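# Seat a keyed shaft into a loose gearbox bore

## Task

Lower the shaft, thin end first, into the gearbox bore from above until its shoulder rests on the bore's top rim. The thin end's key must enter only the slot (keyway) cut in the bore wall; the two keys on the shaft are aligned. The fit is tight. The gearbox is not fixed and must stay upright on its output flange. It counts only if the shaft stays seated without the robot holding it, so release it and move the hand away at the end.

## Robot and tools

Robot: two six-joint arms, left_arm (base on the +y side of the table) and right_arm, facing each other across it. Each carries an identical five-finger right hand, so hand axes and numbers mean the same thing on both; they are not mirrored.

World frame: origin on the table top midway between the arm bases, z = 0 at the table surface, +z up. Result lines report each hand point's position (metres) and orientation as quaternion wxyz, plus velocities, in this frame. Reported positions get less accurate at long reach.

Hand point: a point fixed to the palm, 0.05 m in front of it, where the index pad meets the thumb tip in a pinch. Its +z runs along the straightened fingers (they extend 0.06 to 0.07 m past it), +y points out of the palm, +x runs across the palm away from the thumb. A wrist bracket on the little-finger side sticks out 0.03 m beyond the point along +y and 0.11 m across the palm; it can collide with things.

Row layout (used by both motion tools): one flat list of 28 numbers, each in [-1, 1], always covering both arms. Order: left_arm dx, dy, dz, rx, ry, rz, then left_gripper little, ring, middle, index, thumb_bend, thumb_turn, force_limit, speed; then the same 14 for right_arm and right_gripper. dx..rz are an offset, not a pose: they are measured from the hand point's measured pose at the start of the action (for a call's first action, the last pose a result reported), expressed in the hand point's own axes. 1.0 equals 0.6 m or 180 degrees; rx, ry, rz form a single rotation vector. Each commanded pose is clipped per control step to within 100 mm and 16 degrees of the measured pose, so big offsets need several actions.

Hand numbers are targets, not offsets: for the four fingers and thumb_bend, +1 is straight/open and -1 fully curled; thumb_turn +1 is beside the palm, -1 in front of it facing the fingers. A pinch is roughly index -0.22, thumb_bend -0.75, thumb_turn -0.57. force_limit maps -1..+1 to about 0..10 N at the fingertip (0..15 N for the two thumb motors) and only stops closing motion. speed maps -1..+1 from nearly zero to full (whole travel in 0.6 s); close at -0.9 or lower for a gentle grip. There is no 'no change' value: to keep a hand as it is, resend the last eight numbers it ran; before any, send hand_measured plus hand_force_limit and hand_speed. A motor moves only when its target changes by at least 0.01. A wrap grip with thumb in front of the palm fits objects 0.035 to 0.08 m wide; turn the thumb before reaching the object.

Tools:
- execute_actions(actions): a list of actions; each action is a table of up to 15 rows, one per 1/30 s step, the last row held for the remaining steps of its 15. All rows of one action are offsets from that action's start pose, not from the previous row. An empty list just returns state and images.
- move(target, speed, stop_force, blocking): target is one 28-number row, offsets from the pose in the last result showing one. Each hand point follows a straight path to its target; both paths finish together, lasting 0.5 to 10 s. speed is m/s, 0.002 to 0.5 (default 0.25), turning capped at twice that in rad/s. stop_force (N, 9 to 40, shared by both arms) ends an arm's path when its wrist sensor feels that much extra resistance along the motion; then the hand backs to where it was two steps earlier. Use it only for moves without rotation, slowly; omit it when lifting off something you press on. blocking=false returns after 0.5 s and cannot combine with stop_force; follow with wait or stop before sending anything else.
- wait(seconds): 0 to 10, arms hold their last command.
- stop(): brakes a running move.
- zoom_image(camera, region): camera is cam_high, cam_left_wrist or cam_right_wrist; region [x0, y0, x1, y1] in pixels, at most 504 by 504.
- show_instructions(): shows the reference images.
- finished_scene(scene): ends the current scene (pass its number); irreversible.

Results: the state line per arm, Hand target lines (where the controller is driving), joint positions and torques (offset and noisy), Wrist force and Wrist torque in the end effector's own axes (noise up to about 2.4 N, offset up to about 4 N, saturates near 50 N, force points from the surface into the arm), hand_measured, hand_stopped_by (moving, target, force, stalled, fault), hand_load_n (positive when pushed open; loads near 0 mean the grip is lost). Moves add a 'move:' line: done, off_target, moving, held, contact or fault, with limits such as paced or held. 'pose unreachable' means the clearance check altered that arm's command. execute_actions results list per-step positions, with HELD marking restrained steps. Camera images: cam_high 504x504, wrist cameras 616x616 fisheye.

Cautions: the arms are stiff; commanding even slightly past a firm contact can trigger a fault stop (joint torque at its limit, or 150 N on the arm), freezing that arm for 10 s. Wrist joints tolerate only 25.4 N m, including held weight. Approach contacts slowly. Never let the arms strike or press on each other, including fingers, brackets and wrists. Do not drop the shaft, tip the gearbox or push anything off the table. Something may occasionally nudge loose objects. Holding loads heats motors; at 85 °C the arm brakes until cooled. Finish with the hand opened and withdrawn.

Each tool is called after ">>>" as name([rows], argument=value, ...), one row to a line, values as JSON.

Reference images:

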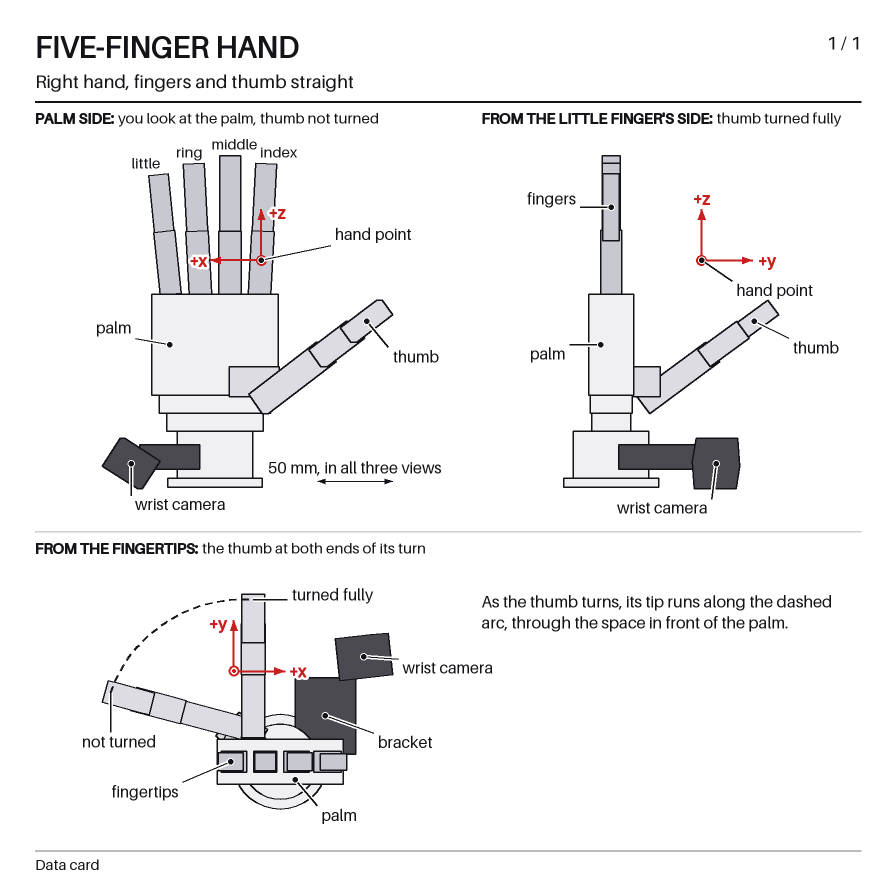

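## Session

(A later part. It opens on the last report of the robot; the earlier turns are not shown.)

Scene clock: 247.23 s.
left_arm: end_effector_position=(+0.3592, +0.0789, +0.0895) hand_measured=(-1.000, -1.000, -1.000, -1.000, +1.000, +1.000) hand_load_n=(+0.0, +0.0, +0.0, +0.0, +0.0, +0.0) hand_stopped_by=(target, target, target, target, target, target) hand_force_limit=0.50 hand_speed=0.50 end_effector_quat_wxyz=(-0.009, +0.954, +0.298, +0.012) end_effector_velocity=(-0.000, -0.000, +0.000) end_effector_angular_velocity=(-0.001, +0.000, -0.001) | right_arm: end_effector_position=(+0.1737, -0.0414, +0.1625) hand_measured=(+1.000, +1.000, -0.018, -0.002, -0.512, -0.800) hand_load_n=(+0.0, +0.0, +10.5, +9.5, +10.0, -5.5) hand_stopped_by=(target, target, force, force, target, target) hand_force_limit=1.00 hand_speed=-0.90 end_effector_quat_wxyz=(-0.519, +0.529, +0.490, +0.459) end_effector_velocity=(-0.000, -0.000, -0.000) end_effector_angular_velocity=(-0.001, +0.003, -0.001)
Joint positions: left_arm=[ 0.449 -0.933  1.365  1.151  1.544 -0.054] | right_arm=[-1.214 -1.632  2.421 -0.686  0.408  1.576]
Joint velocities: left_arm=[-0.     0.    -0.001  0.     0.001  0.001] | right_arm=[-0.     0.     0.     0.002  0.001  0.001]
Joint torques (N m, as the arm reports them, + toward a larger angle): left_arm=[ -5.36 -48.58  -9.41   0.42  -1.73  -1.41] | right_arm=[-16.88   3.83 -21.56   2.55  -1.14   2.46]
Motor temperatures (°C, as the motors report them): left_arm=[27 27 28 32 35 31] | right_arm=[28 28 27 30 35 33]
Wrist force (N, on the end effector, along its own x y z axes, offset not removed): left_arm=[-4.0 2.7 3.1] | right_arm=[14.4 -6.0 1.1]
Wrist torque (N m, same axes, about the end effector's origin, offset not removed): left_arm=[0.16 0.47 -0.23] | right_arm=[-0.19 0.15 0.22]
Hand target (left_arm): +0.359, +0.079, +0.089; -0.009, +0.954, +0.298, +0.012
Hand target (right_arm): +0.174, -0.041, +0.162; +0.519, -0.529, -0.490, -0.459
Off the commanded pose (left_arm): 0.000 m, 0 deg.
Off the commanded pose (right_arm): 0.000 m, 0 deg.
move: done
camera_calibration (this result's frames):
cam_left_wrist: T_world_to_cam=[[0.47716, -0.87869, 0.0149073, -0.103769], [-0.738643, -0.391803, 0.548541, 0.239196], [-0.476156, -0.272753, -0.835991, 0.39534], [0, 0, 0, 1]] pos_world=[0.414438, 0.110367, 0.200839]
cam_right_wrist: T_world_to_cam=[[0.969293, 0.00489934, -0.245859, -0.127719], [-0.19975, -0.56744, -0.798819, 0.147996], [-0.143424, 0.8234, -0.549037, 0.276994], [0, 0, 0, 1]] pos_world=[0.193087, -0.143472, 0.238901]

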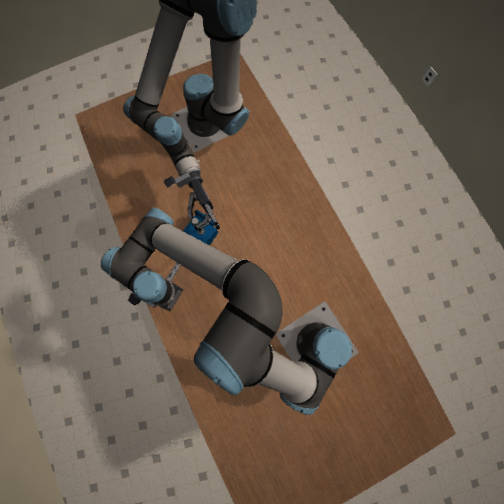

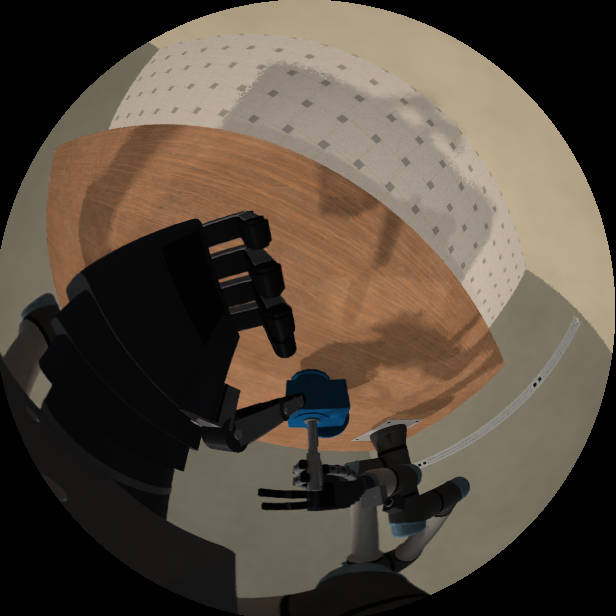

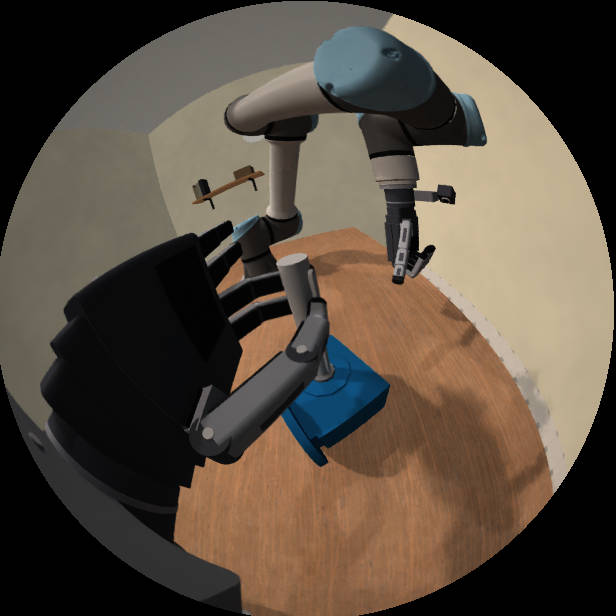

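>>> move(target=[0,0,0,0,0,0,-1,-1,-1,-1,1,1,0.5,0.5,0.0004,-0.0008,0,-0.015,0.0015,0.0006,1,1,-0.45,-0.45,-0.52,-0.8,1,-0.9], speed=0.01)

>>> zoom_image(camera="cam_right_wrist", region=[305,350,350,395])

>>> zoom_image(camera="cam_left_wrist", region=[296,408,326,438])

Scene clock: 250.00 s.
left_arm: end_effector_position=(+0.3592, +0.0789, +0.0895) hand_measured=(-1.000, -1.000, -1.000, -1.000, +1.000, +1.000) hand_load_n=(+0.0, +0.0, +0.0, +0.0, +0.0, +0.0) hand_stopped_by=(target, target, target, target, target, target) hand_force_limit=0.50 hand_speed=0.50 end_effector_quat_wxyz=(-0.009, +0.954, +0.298, +0.012) end_effector_velocity=(-0.000, -0.000, -0.001) end_effector_angular_velocity=(+0.000, +0.001, +0.000) | right_arm: end_effector_position=(+0.1732, -0.0414, +0.1628) hand_measured=(+1.000, +1.000, -0.018, -0.002, -0.512, -0.800) hand_load_n=(+0.0, +0.0, +9.0, +9.0, +11.5, -4.5) hand_stopped_by=(target, target, force, force, target, target) hand_force_limit=1.00 hand_speed=-0.90 end_effector_quat_wxyz=(-0.508, +0.541, +0.478, +0.471) end_effector_velocity=(+0.000, -0.000, -0.000) end_effector_angular_velocity=(-0.000, +0.000, -0.005)
Joint positions: left_arm=[ 0.449 -0.933  1.365  1.151  1.544 -0.054] | right_arm=[-1.181 -1.651  2.437 -0.699  0.487  1.593]
Joint velocities: left_arm=[-0.     0.001  0.    -0.001  0.    -0.001] | right_arm=[ 0.002 -0.001  0.001 -0.001  0.007  0.001]
Joint torques (N m, as the arm reports them, + toward a larger angle): left_arm=[ -5.73 -48.75  -8.41   0.51  -1.72  -1.34] | right_arm=[ 11.21 -16.6   -4.22  -1.36   3.1    1.99]
Motor temperatures (°C, as the motors report them): left_arm=[27 27 28 32 35 31] | right_arm=[28 28 27 30 35 33]
Wrist force (N, on the end effector, along its own x y z axes, offset not removed): left_arm=[-3.0 -0.7 1.4] | right_arm=[3.9 -2.8 1.2]
Wrist torque (N m, same axes, about the end effector's origin, offset not removed): left_arm=[-0.10 0.25 -0.17] | right_arm=[-0.24 0.19 0.11]
Hand target (left_arm): +0.359, +0.079, +0.089; -0.009, +0.954, +0.298, +0.012
Hand target (right_arm): +0.173, -0.041, +0.163; +0.508, -0.541, -0.478, -0.471
Off the commanded pose (left_arm): 0.000 m, 0 deg.
Off the commanded pose (right_arm): 0.000 m, 0 deg.
move: done
camera_calibration (this result's frames):
cam_left_wrist: T_world_to_cam=[[0.47716, -0.87869, 0.0149072, -0.103769], [-0.738643, -0.391803, 0.54854, 0.239196], [-0.476156, -0.272753, -0.835991, 0.39534], [0, 0, 0, 1]] pos_world=[0.414439, 0.110368, 0.200839]
cam_right_wrist: T_world_to_cam=[[0.968457, -0.0408183, -0.245813, -0.128971], [-0.226255, -0.55736, -0.798849, 0.153134], [-0.104399, 0.829267, -0.549014, 0.270545], [0, 0, 0, 1]] pos_world=[0.187795, -0.144267, 0.239161]

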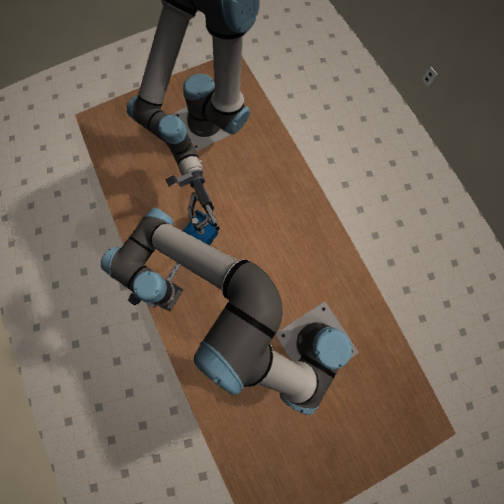

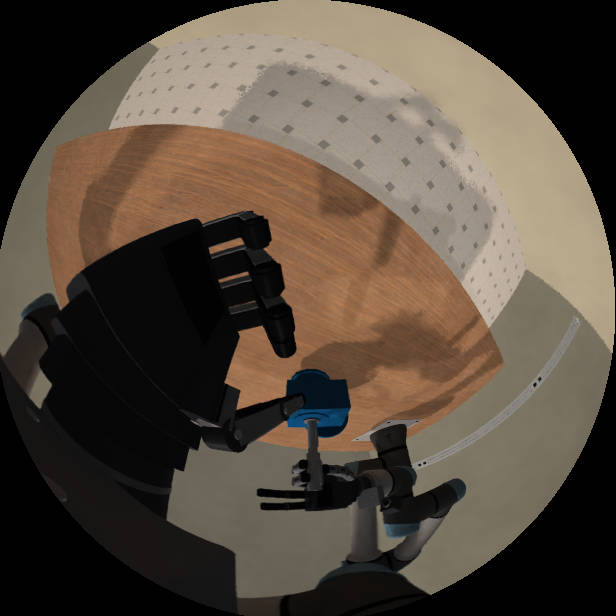

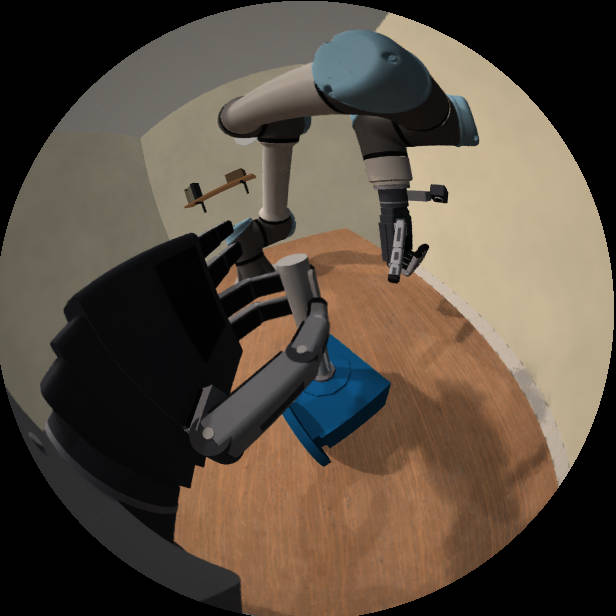

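Region (305, 350, 350, 395) of cam_right_wrist's 616x616 image, scaled by 11.200, with more detail than that image has.

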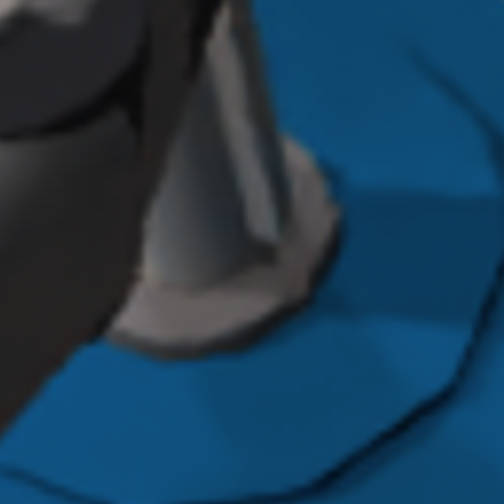

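Region (296, 408, 326, 438) of cam_left_wrist's 616x616 image, scaled by 16.800, with more detail than that image has.

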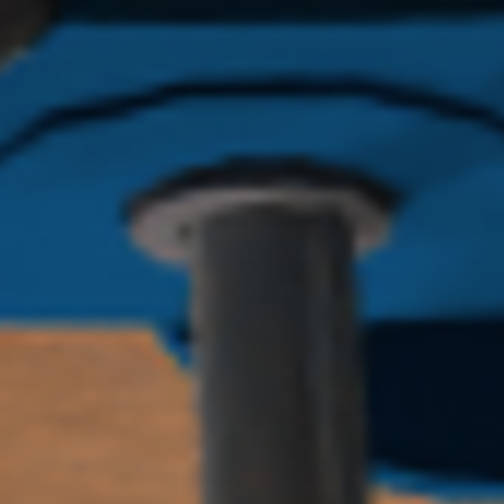

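>>> move(target=[0,0,0,0,0,0,-1,-1,-1,-1,1,1,0.5,0.5,0.002,-0.0012,0.0012,0,0,0,1,1,-0.45,-0.45,-0.52,-0.8,1,-0.9], speed=0.004)

>>> zoom_image(camera="cam_right_wrist", region=[305,350,350,395])

>>> zoom_image(camera="cam_left_wrist", region=[296,408,326,438])

Scene clock: 250.90 s.
left_arm: end_effector_position=(+0.3592, +0.0789, +0.0895) hand_measured=(-1.000, -1.000, -1.000, -1.000, +1.000, +1.000) hand_load_n=(+0.0, +0.0, +0.0, +0.0, +0.0, +0.0) hand_stopped_by=(target, target, target, target, target, target) hand_force_limit=0.50 hand_speed=0.50 end_effector_quat_wxyz=(-0.009, +0.954, +0.298, +0.012) end_effector_velocity=(-0.001, +0.001, -0.001) end_effector_angular_velocity=(+0.002, +0.002, -0.001) | right_arm: end_effector_position=(+0.1726, -0.0406, +0.1639) hand_measured=(+1.000, +1.000, -0.018, -0.002, -0.512, -0.800) hand_load_n=(+0.0, +0.0, +8.5, +7.5, +11.5, +1.0) hand_stopped_by=(target, target, force, force, target, target) hand_force_limit=1.00 hand_speed=-0.90 end_effector_quat_wxyz=(-0.508, +0.541, +0.478, +0.471) end_effector_velocity=(+0.001, +0.000, +0.001) end_effector_angular_velocity=(+0.001, -0.003, +0.000)
Joint positions: left_arm=[ 0.449 -0.933  1.365  1.151  1.544 -0.054] | right_arm=[-1.177 -1.654  2.434 -0.695  0.491  1.594]
Joint velocities: left_arm=[0.    0.001 0.002 0.001 0.    0.001] | right_arm=[ 0.001 -0.001 -0.002 -0.001  0.    -0.   ]
Joint torques (N m, as the arm reports them, + toward a larger angle): left_arm=[ -5.24 -48.89  -8.64   0.6   -1.78  -1.36] | right_arm=[ 12.13 -21.33 -31.61  -0.94   2.34   1.26]
Motor temperatures (°C, as the motors report them): left_arm=[27 27 28 32 35 31] | right_arm=[28 28 27 30 35 33]
Wrist force (N, on the end effector, along its own x y z axes, offset not removed): left_arm=[0.1 -1.5 1.4] | right_arm=[-10.2 -2.4 1.3]
Wrist torque (N m, same axes, about the end effector's origin, offset not removed): left_arm=[-0.29 -0.02 -0.08] | right_arm=[-0.55 0.16 -0.01]
Hand target (left_arm): +0.359, +0.079, +0.089; -0.009, +0.954, +0.298, +0.012
Hand target (right_arm): +0.173, -0.041, +0.164; +0.508, -0.541, -0.478, -0.471
Off the commanded pose (left_arm): 0.000 m, 0 deg.
Off the commanded pose (right_arm): 0.000 m, 0 deg.
move: done
camera_calibration (this result's frames):
cam_left_wrist: T_world_to_cam=[[0.47716, -0.87869, 0.0149073, -0.103768], [-0.738643, -0.391803, 0.54854, 0.239196], [-0.476156, -0.272753, -0.835991, 0.39534], [0, 0, 0, 1]] pos_world=[0.414438, 0.110367, 0.200839]
cam_right_wrist: T_world_to_cam=[[0.968443, -0.0408355, -0.245867, -0.128077], [-0.226306, -0.557378, -0.798821, 0.154379], [-0.10442, 0.829254, -0.54903, 0.27051], [0, 0, 0, 1]] pos_world=[0.187219, -0.143504, 0.24035]

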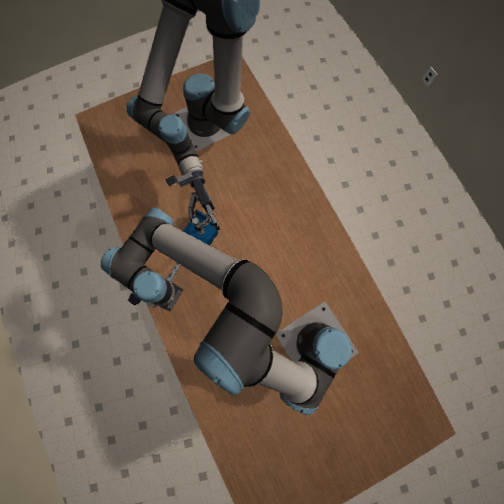

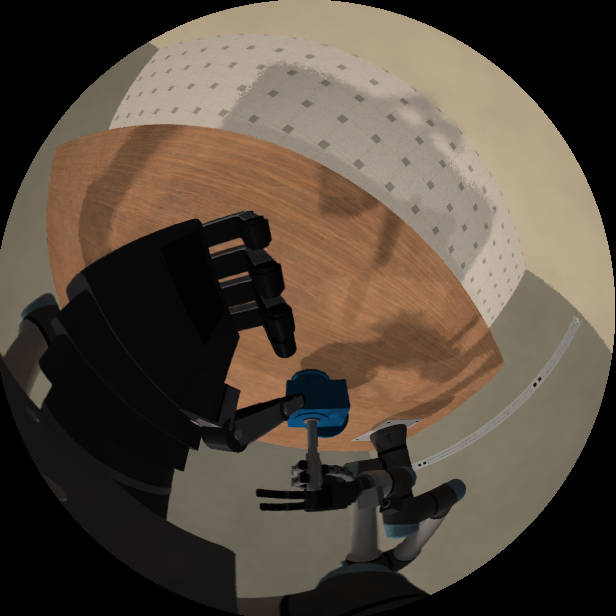

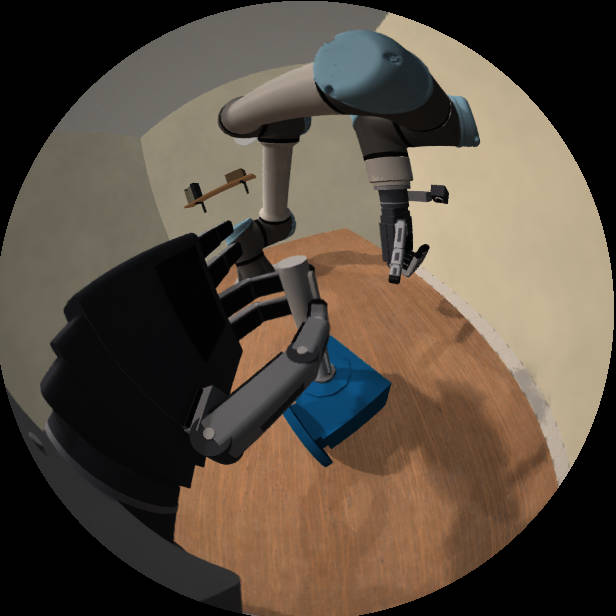

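Region (305, 350, 350, 395) of cam_right_wrist's 616x616 image, scaled by 11.200, with more detail than that image has.

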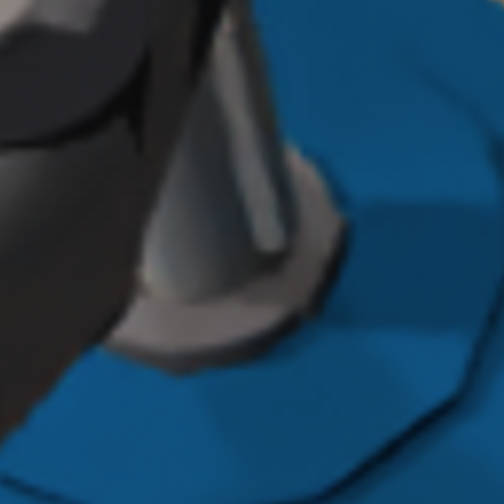

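Region (296, 408, 326, 438) of cam_left_wrist's 616x616 image, scaled by 16.800, with more detail than that image has.

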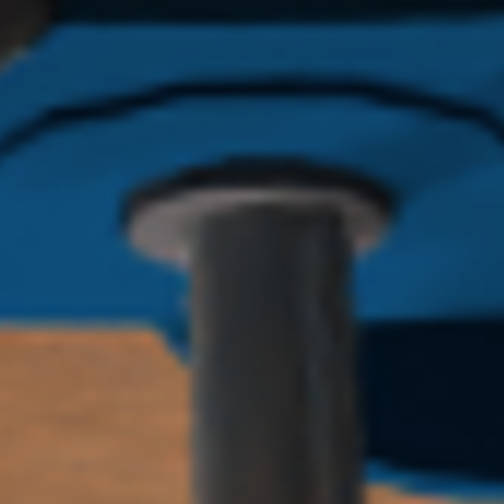

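>>> move(target=[0,0,0,0,0,0,-1,-1,-1,-1,1,1,0.5,0.5,0,0,-0.0033,0,0.008,0,1,1,-0.5,-0.5,-0.52,-0.8,1,-0.9], speed=0.01)

>>> zoom_image(camera="cam_left_wrist", region=[275,400,355,500])

Scene clock: 252.60 s.
left_arm: end_effector_position=(+0.3592, +0.0789, +0.0895) hand_measured=(-1.000, -1.000, -1.000, -1.000, +1.000, +1.000) hand_load_n=(+0.0, +0.0, +0.0, +0.0, +0.0, +0.0) hand_stopped_by=(target, target, target, target, target, target) hand_force_limit=0.50 hand_speed=0.50 end_effector_quat_wxyz=(-0.009, +0.954, +0.298, +0.012) end_effector_velocity=(-0.000, -0.000, +0.000) end_effector_angular_velocity=(-0.000, +0.001, -0.000) | right_arm: end_effector_position=(+0.1726, -0.0426, +0.1640) hand_measured=(+1.000, +1.000, -0.024, -0.012, -0.512, -0.800) hand_load_n=(+0.0, +0.0, +10.0, +9.5, +14.0, -0.5) hand_stopped_by=(target, target, force, force, target, target) hand_force_limit=1.00 hand_speed=-0.90 end_effector_quat_wxyz=(-0.514, +0.535, +0.471, +0.478) end_effector_velocity=(-0.000, -0.000, -0.000) end_effector_angular_velocity=(+0.003, +0.000, -0.001)
Joint positions: left_arm=[ 0.449 -0.933  1.365  1.151  1.544 -0.054] | right_arm=[-1.187 -1.66   2.461 -0.767  0.482  1.64 ]
Joint velocities: left_arm=[-0.    -0.    -0.     0.001  0.001  0.   ] | right_arm=[-0.001 -0.001  0.004 -0.009 -0.001  0.006]
Joint torques (N m, as the arm reports them, + toward a larger angle): left_arm=[ -5.33 -48.62  -8.98   0.52  -1.73  -1.26] | right_arm=[-14.94 -18.26  -7.15  -2.31  -2.35   1.68]
Motor temperatures (°C, as the motors report them): left_arm=[27 27 28 32 35 31] | right_arm=[28 28 27 30 35 33]
Wrist force (N, on the end effector, along its own x y z axes, offset not removed): left_arm=[-1.8 -0.3 -2.1] | right_arm=[-2.2 -1.4 0.4]
Wrist torque (N m, same axes, about the end effector's origin, offset not removed): left_arm=[0.10 0.16 -0.11] | right_arm=[-0.17 0.12 0.07]
Hand target (left_arm): +0.359, +0.079, +0.089; -0.009, +0.954, +0.298, +0.012
Hand target (right_arm): +0.173, -0.043, +0.164; +0.514, -0.535, -0.471, -0.478
Off the commanded pose (left_arm): 0.000 m, 0 deg.
Off the commanded pose (right_arm): 0.000 m, 0 deg.
move: done
camera_calibration (this result's frames):
cam_left_wrist: T_world_to_cam=[[0.47716, -0.87869, 0.0149072, -0.103768], [-0.738643, -0.391803, 0.54854, 0.239196], [-0.476156, -0.272753, -0.835991, 0.39534], [0, 0, 0, 1]] pos_world=[0.414438, 0.110367, 0.200839]
cam_right_wrist: T_world_to_cam=[[0.968527, -0.0371086, -0.246125, -0.127914], [-0.22705, -0.536905, -0.812515, 0.156586], [-0.101995, 0.842826, -0.528433, 0.268952], [0, 0, 0, 1]] pos_world=[0.186873, -0.147354, 0.237868]

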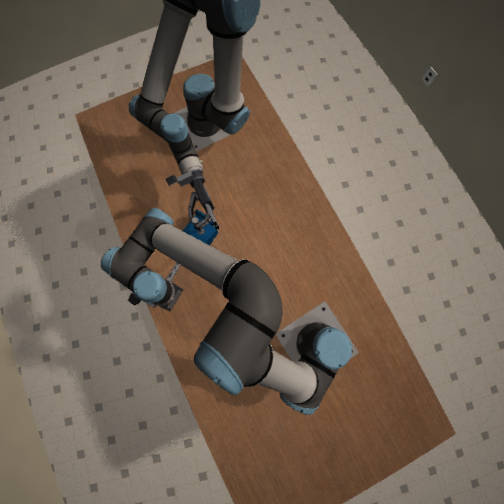

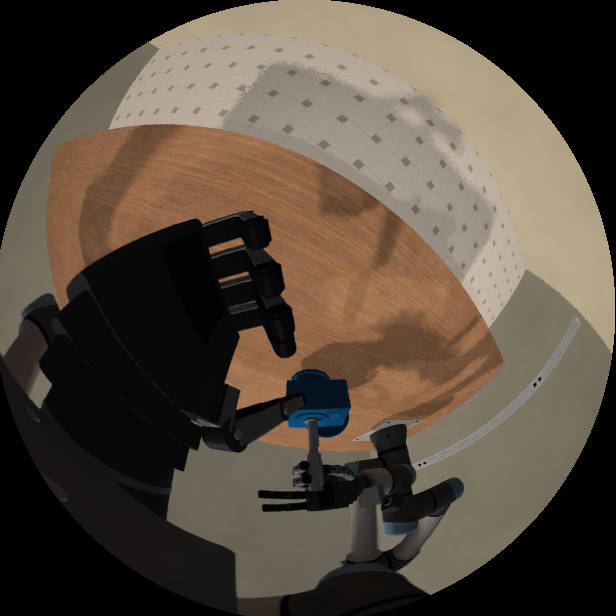

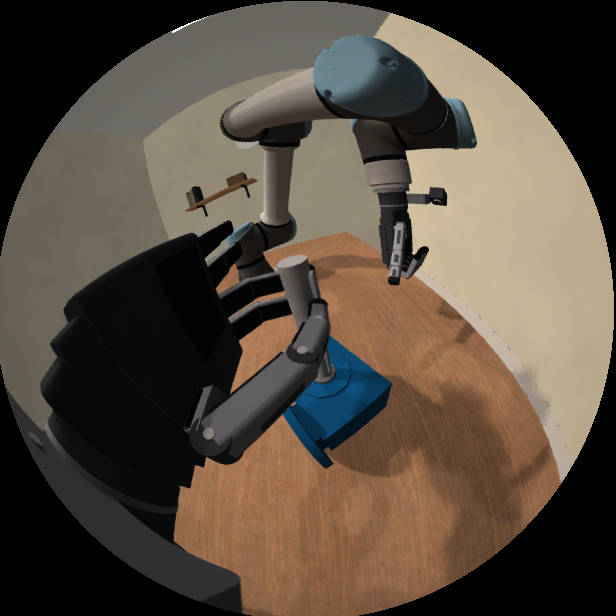

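Region (275, 400, 355, 500) of cam_left_wrist's 616x616 image, scaled by 5.040, with more detail than that image has; it fills the left 403 columns of this view, and the rest is white.

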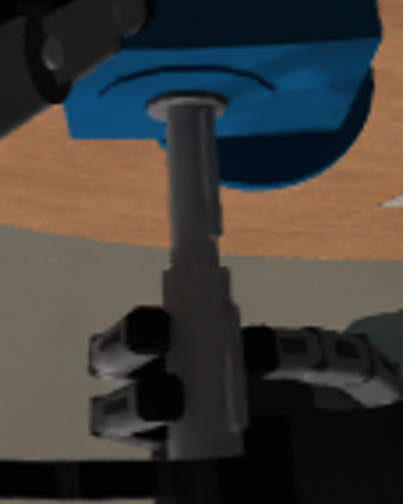

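Freed, and now the drift matches vertical. Descend.

>>> move(target=[0,0,0,0,0,0,-1,-1,-1,-1,1,1,0.5,0.5,-0.0498,0.005,0.0008,0,0,0,1,1,-0.5,-0.5,-0.52,-0.8,1,-0.9], speed=0.003, stop_force=10)

Scene clock: 253.23 s.
left_arm: end_effector_position=(+0.3592, +0.0789, +0.0895) hand_measured=(-1.000, -1.000, -1.000, -1.000, +1.000, +1.000) hand_load_n=(+0.0, +0.0, +0.0, +0.0, +0.0, +0.0) hand_stopped_by=(target, target, target, target, target, target) hand_force_limit=0.50 hand_speed=0.50 end_effector_quat_wxyz=(-0.009, +0.954, +0.298, +0.012) end_effector_velocity=(+0.000, +0.000, -0.001) end_effector_angular_velocity=(+0.001, -0.000, -0.001) | right_arm: end_effector_position=(+0.1725, -0.0427, +0.1634) hand_measured=(+1.000, +1.000, -0.024, -0.012, -0.512, -0.800) hand_load_n=(+0.0, +0.0, +11.0, +10.5, +13.0, -2.5) hand_stopped_by=(target, target, force, force, target, target) hand_force_limit=1.00 hand_speed=-0.90 end_effector_quat_wxyz=(-0.514, +0.535, +0.471, +0.478) end_effector_velocity=(-0.001, -0.000, +0.001) end_effector_angular_velocity=(-0.000, -0.000, +0.000)
Joint positions: left_arm=[ 0.449 -0.933  1.365  1.151  1.544 -0.054] | right_arm=[-1.187 -1.659  2.462 -0.769  0.482  1.64 ]
Joint velocities: left_arm=[ 0.     0.002 -0.001 -0.    -0.001  0.002] | right_arm=[ 0.001 -0.004 -0.001  0.004  0.    -0.   ]
Joint torques (N m, as the arm reports them, + toward a larger angle): left_arm=[ -5.54 -49.25  -8.64   0.58  -1.8   -1.44] | right_arm=[-15.2  -14.29 -22.06   2.47  -1.55  -0.32]
Motor temperatures (°C, as the motors report them): left_arm=[27 27 28 32 35 31] | right_arm=[28 28 27 30 35 33]
Wrist force (N, on the end effector, along its own x y z axes, offset not removed): left_arm=[-2.7 0.5 3.5] | right_arm=[8.9 -5.1 4.3]
Wrist torque (N m, same axes, about the end effector's origin, offset not removed): left_arm=[-0.13 0.20 -0.24] | right_arm=[-0.40 0.19 -0.12]
Hand target (left_arm): +0.359, +0.079, +0.089; -0.009, +0.954, +0.298, +0.012
Hand target (right_arm): +0.173, -0.043, +0.164; +0.514, -0.534, -0.471, -0.478
Off the commanded pose (left_arm): 0.000 m, 0 deg.
Off the commanded pose (right_arm): 0.029 m, 0 deg.
move: contact (right_arm)
camera_calibration (this result's frames):
cam_left_wrist: T_world_to_cam=[[0.47716, -0.87869, 0.0149072, -0.103768], [-0.738643, -0.391803, 0.54854, 0.239196], [-0.476156, -0.272753, -0.835991, 0.39534], [0, 0, 0, 1]] pos_world=[0.414439, 0.110368, 0.200839]
cam_right_wrist: T_world_to_cam=[[0.968496, -0.0370698, -0.246254, -0.127964], [-0.227151, -0.536798, -0.812558, 0.156083], [-0.102067, 0.842896, -0.528307, 0.268659], [0, 0, 0, 1]] pos_world=[0.186808, -0.147411, 0.237249]

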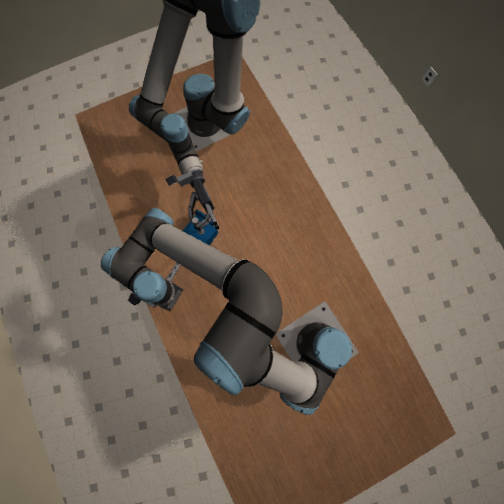

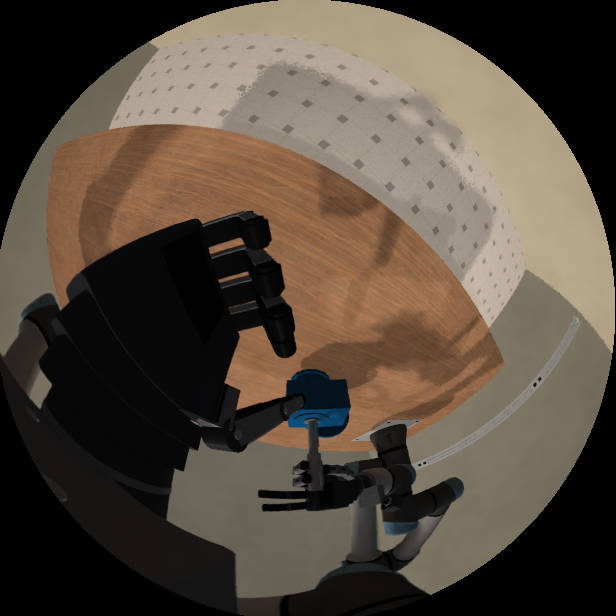

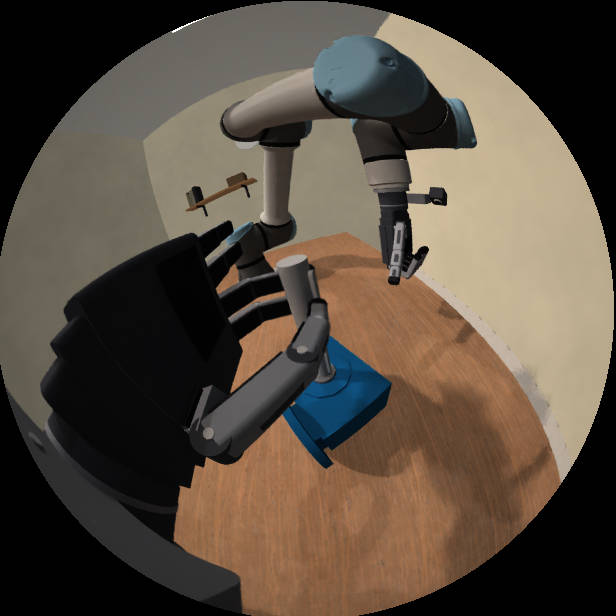

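>>> move(target=[0,0,0,0,0,0,-1,-1,-1,-1,1,1,0.5,0.5,0.004,-0.0004,0,0,0,0,1,1,-0.5,-0.5,-0.52,-0.8,1,-0.9], speed=0.006)

>>> zoom_image(camera="cam_left_wrist", region=[300,412,324,436])

>>> zoom_image(camera="cam_right_wrist", region=[312,358,342,388])

Scene clock: 254.10 s.
left_arm: end_effector_position=(+0.3592, +0.0789, +0.0895) hand_measured=(-1.000, -1.000, -1.000, -1.000, +1.000, +1.000) hand_load_n=(+0.0, +0.0, +0.0, +0.0, +0.0, +0.0) hand_stopped_by=(target, target, target, target, target, target) hand_force_limit=0.50 hand_speed=0.50 end_effector_quat_wxyz=(-0.009, +0.954, +0.298, +0.012) end_effector_velocity=(+0.000, +0.000, -0.000) end_effector_angular_velocity=(+0.001, -0.000, +0.001) | right_arm: end_effector_position=(+0.1726, -0.0426, +0.1658) hand_measured=(+1.000, +1.000, -0.024, -0.012, -0.512, -0.800) hand_load_n=(+0.0, +0.0, +8.0, +9.5, +14.5, +2.0) hand_stopped_by=(target, target, force, force, target, target) hand_force_limit=1.00 hand_speed=-0.90 end_effector_quat_wxyz=(-0.514, +0.535, +0.471, +0.478) end_effector_velocity=(+0.000, +0.000, +0.001) end_effector_angular_velocity=(+0.000, -0.000, +0.000)
Joint positions: left_arm=[ 0.449 -0.933  1.365  1.151  1.544 -0.054] | right_arm=[-1.187 -1.665  2.459 -0.76   0.482  1.64 ]
Joint velocities: left_arm=[-0.     0.001  0.     0.    -0.001 -0.001] | right_arm=[-0.    -0.002 -0.001  0.002 -0.     0.   ]
Joint torques (N m, as the arm reports them, + toward a larger angle): left_arm=[ -5.61 -48.78  -8.88   0.57  -1.69  -1.4 ] | right_arm=[  0.56 -20.9  -31.81  -0.63   2.27   0.65]
Motor temperatures (°C, as the motors report them): left_arm=[27 27 28 32 35 31] | right_arm=[28 28 27 30 35 33]
Wrist force (N, on the end effector, along its own x y z axes, offset not removed): left_arm=[-1.4 1.1 4.0] | right_arm=[-11.8 -5.0 1.0]
Wrist torque (N m, same axes, about the end effector's origin, offset not removed): left_arm=[-0.17 -0.07 -0.05] | right_arm=[-0.93 0.46 -0.16]
Hand target (left_arm): +0.359, +0.079, +0.089; -0.009, +0.954, +0.298, +0.012
Hand target (right_arm): +0.173, -0.043, +0.166; +0.514, -0.535, -0.471, -0.478
Off the commanded pose (left_arm): 0.000 m, 0 deg.
Off the commanded pose (right_arm): 0.000 m, 0 deg.
move: done
camera_calibration (this result's frames):
cam_left_wrist: T_world_to_cam=[[0.47716, -0.87869, 0.0149073, -0.103769], [-0.738643, -0.391803, 0.548541, 0.239196], [-0.476156, -0.272753, -0.835991, 0.39534], [0, 0, 0, 1]] pos_world=[0.414439, 0.110368, 0.200839]
cam_right_wrist: T_world_to_cam=[[0.968484, -0.0371844, -0.246285, -0.127433], [-0.227242, -0.536759, -0.812558, 0.158037], [-0.101981, 0.842916, -0.528293, 0.269892], [0, 0, 0, 1]] pos_world=[0.186853, -0.147407, 0.239611]

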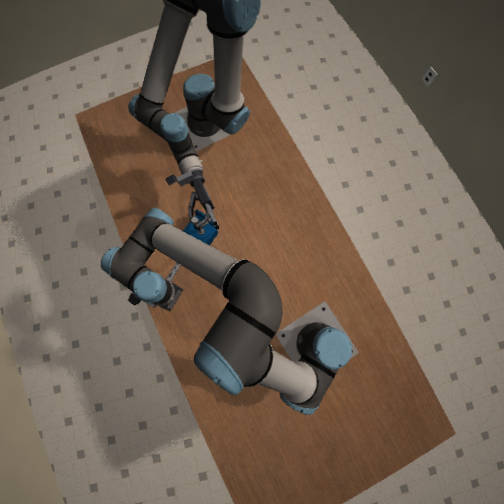

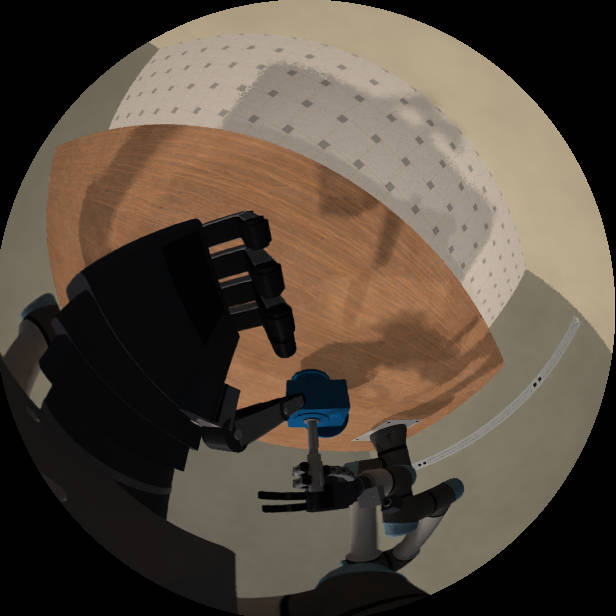

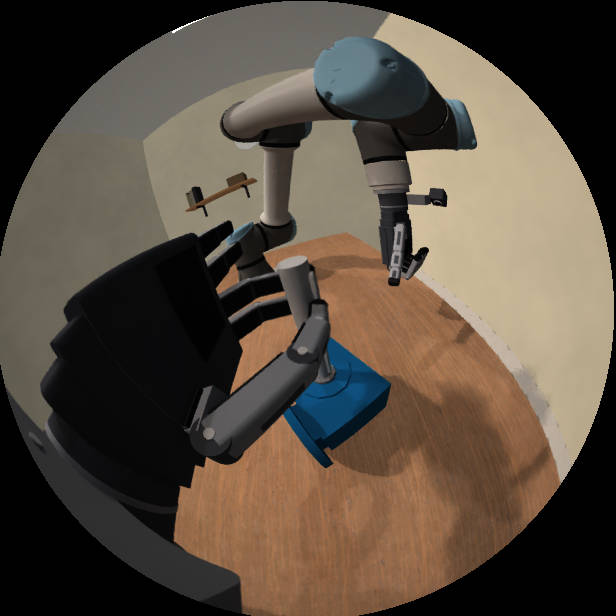

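Region (300, 412, 324, 436) of cam_left_wrist's 616x616 image, scaled by 21.000, with more detail than that image has.

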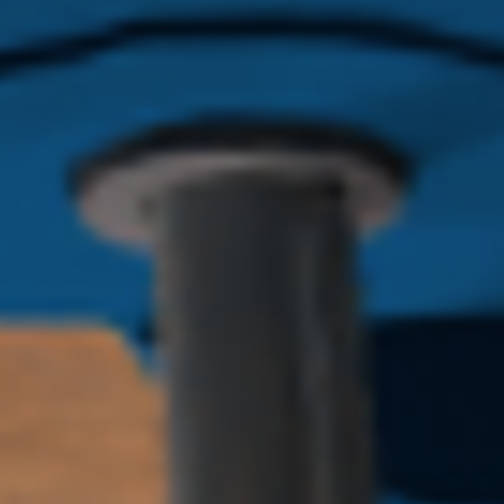

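Region (312, 358, 342, 388) of cam_right_wrist's 616x616 image, scaled by 16.800, with more detail than that image has.

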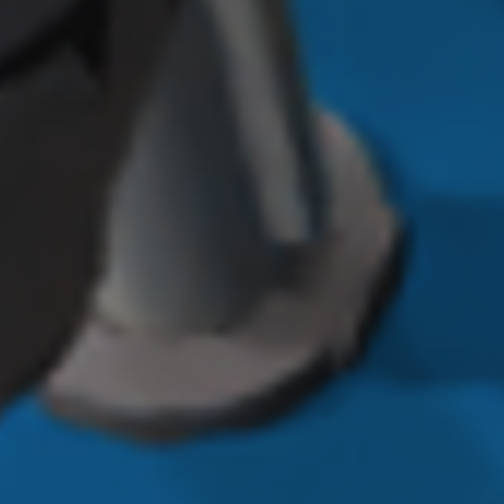

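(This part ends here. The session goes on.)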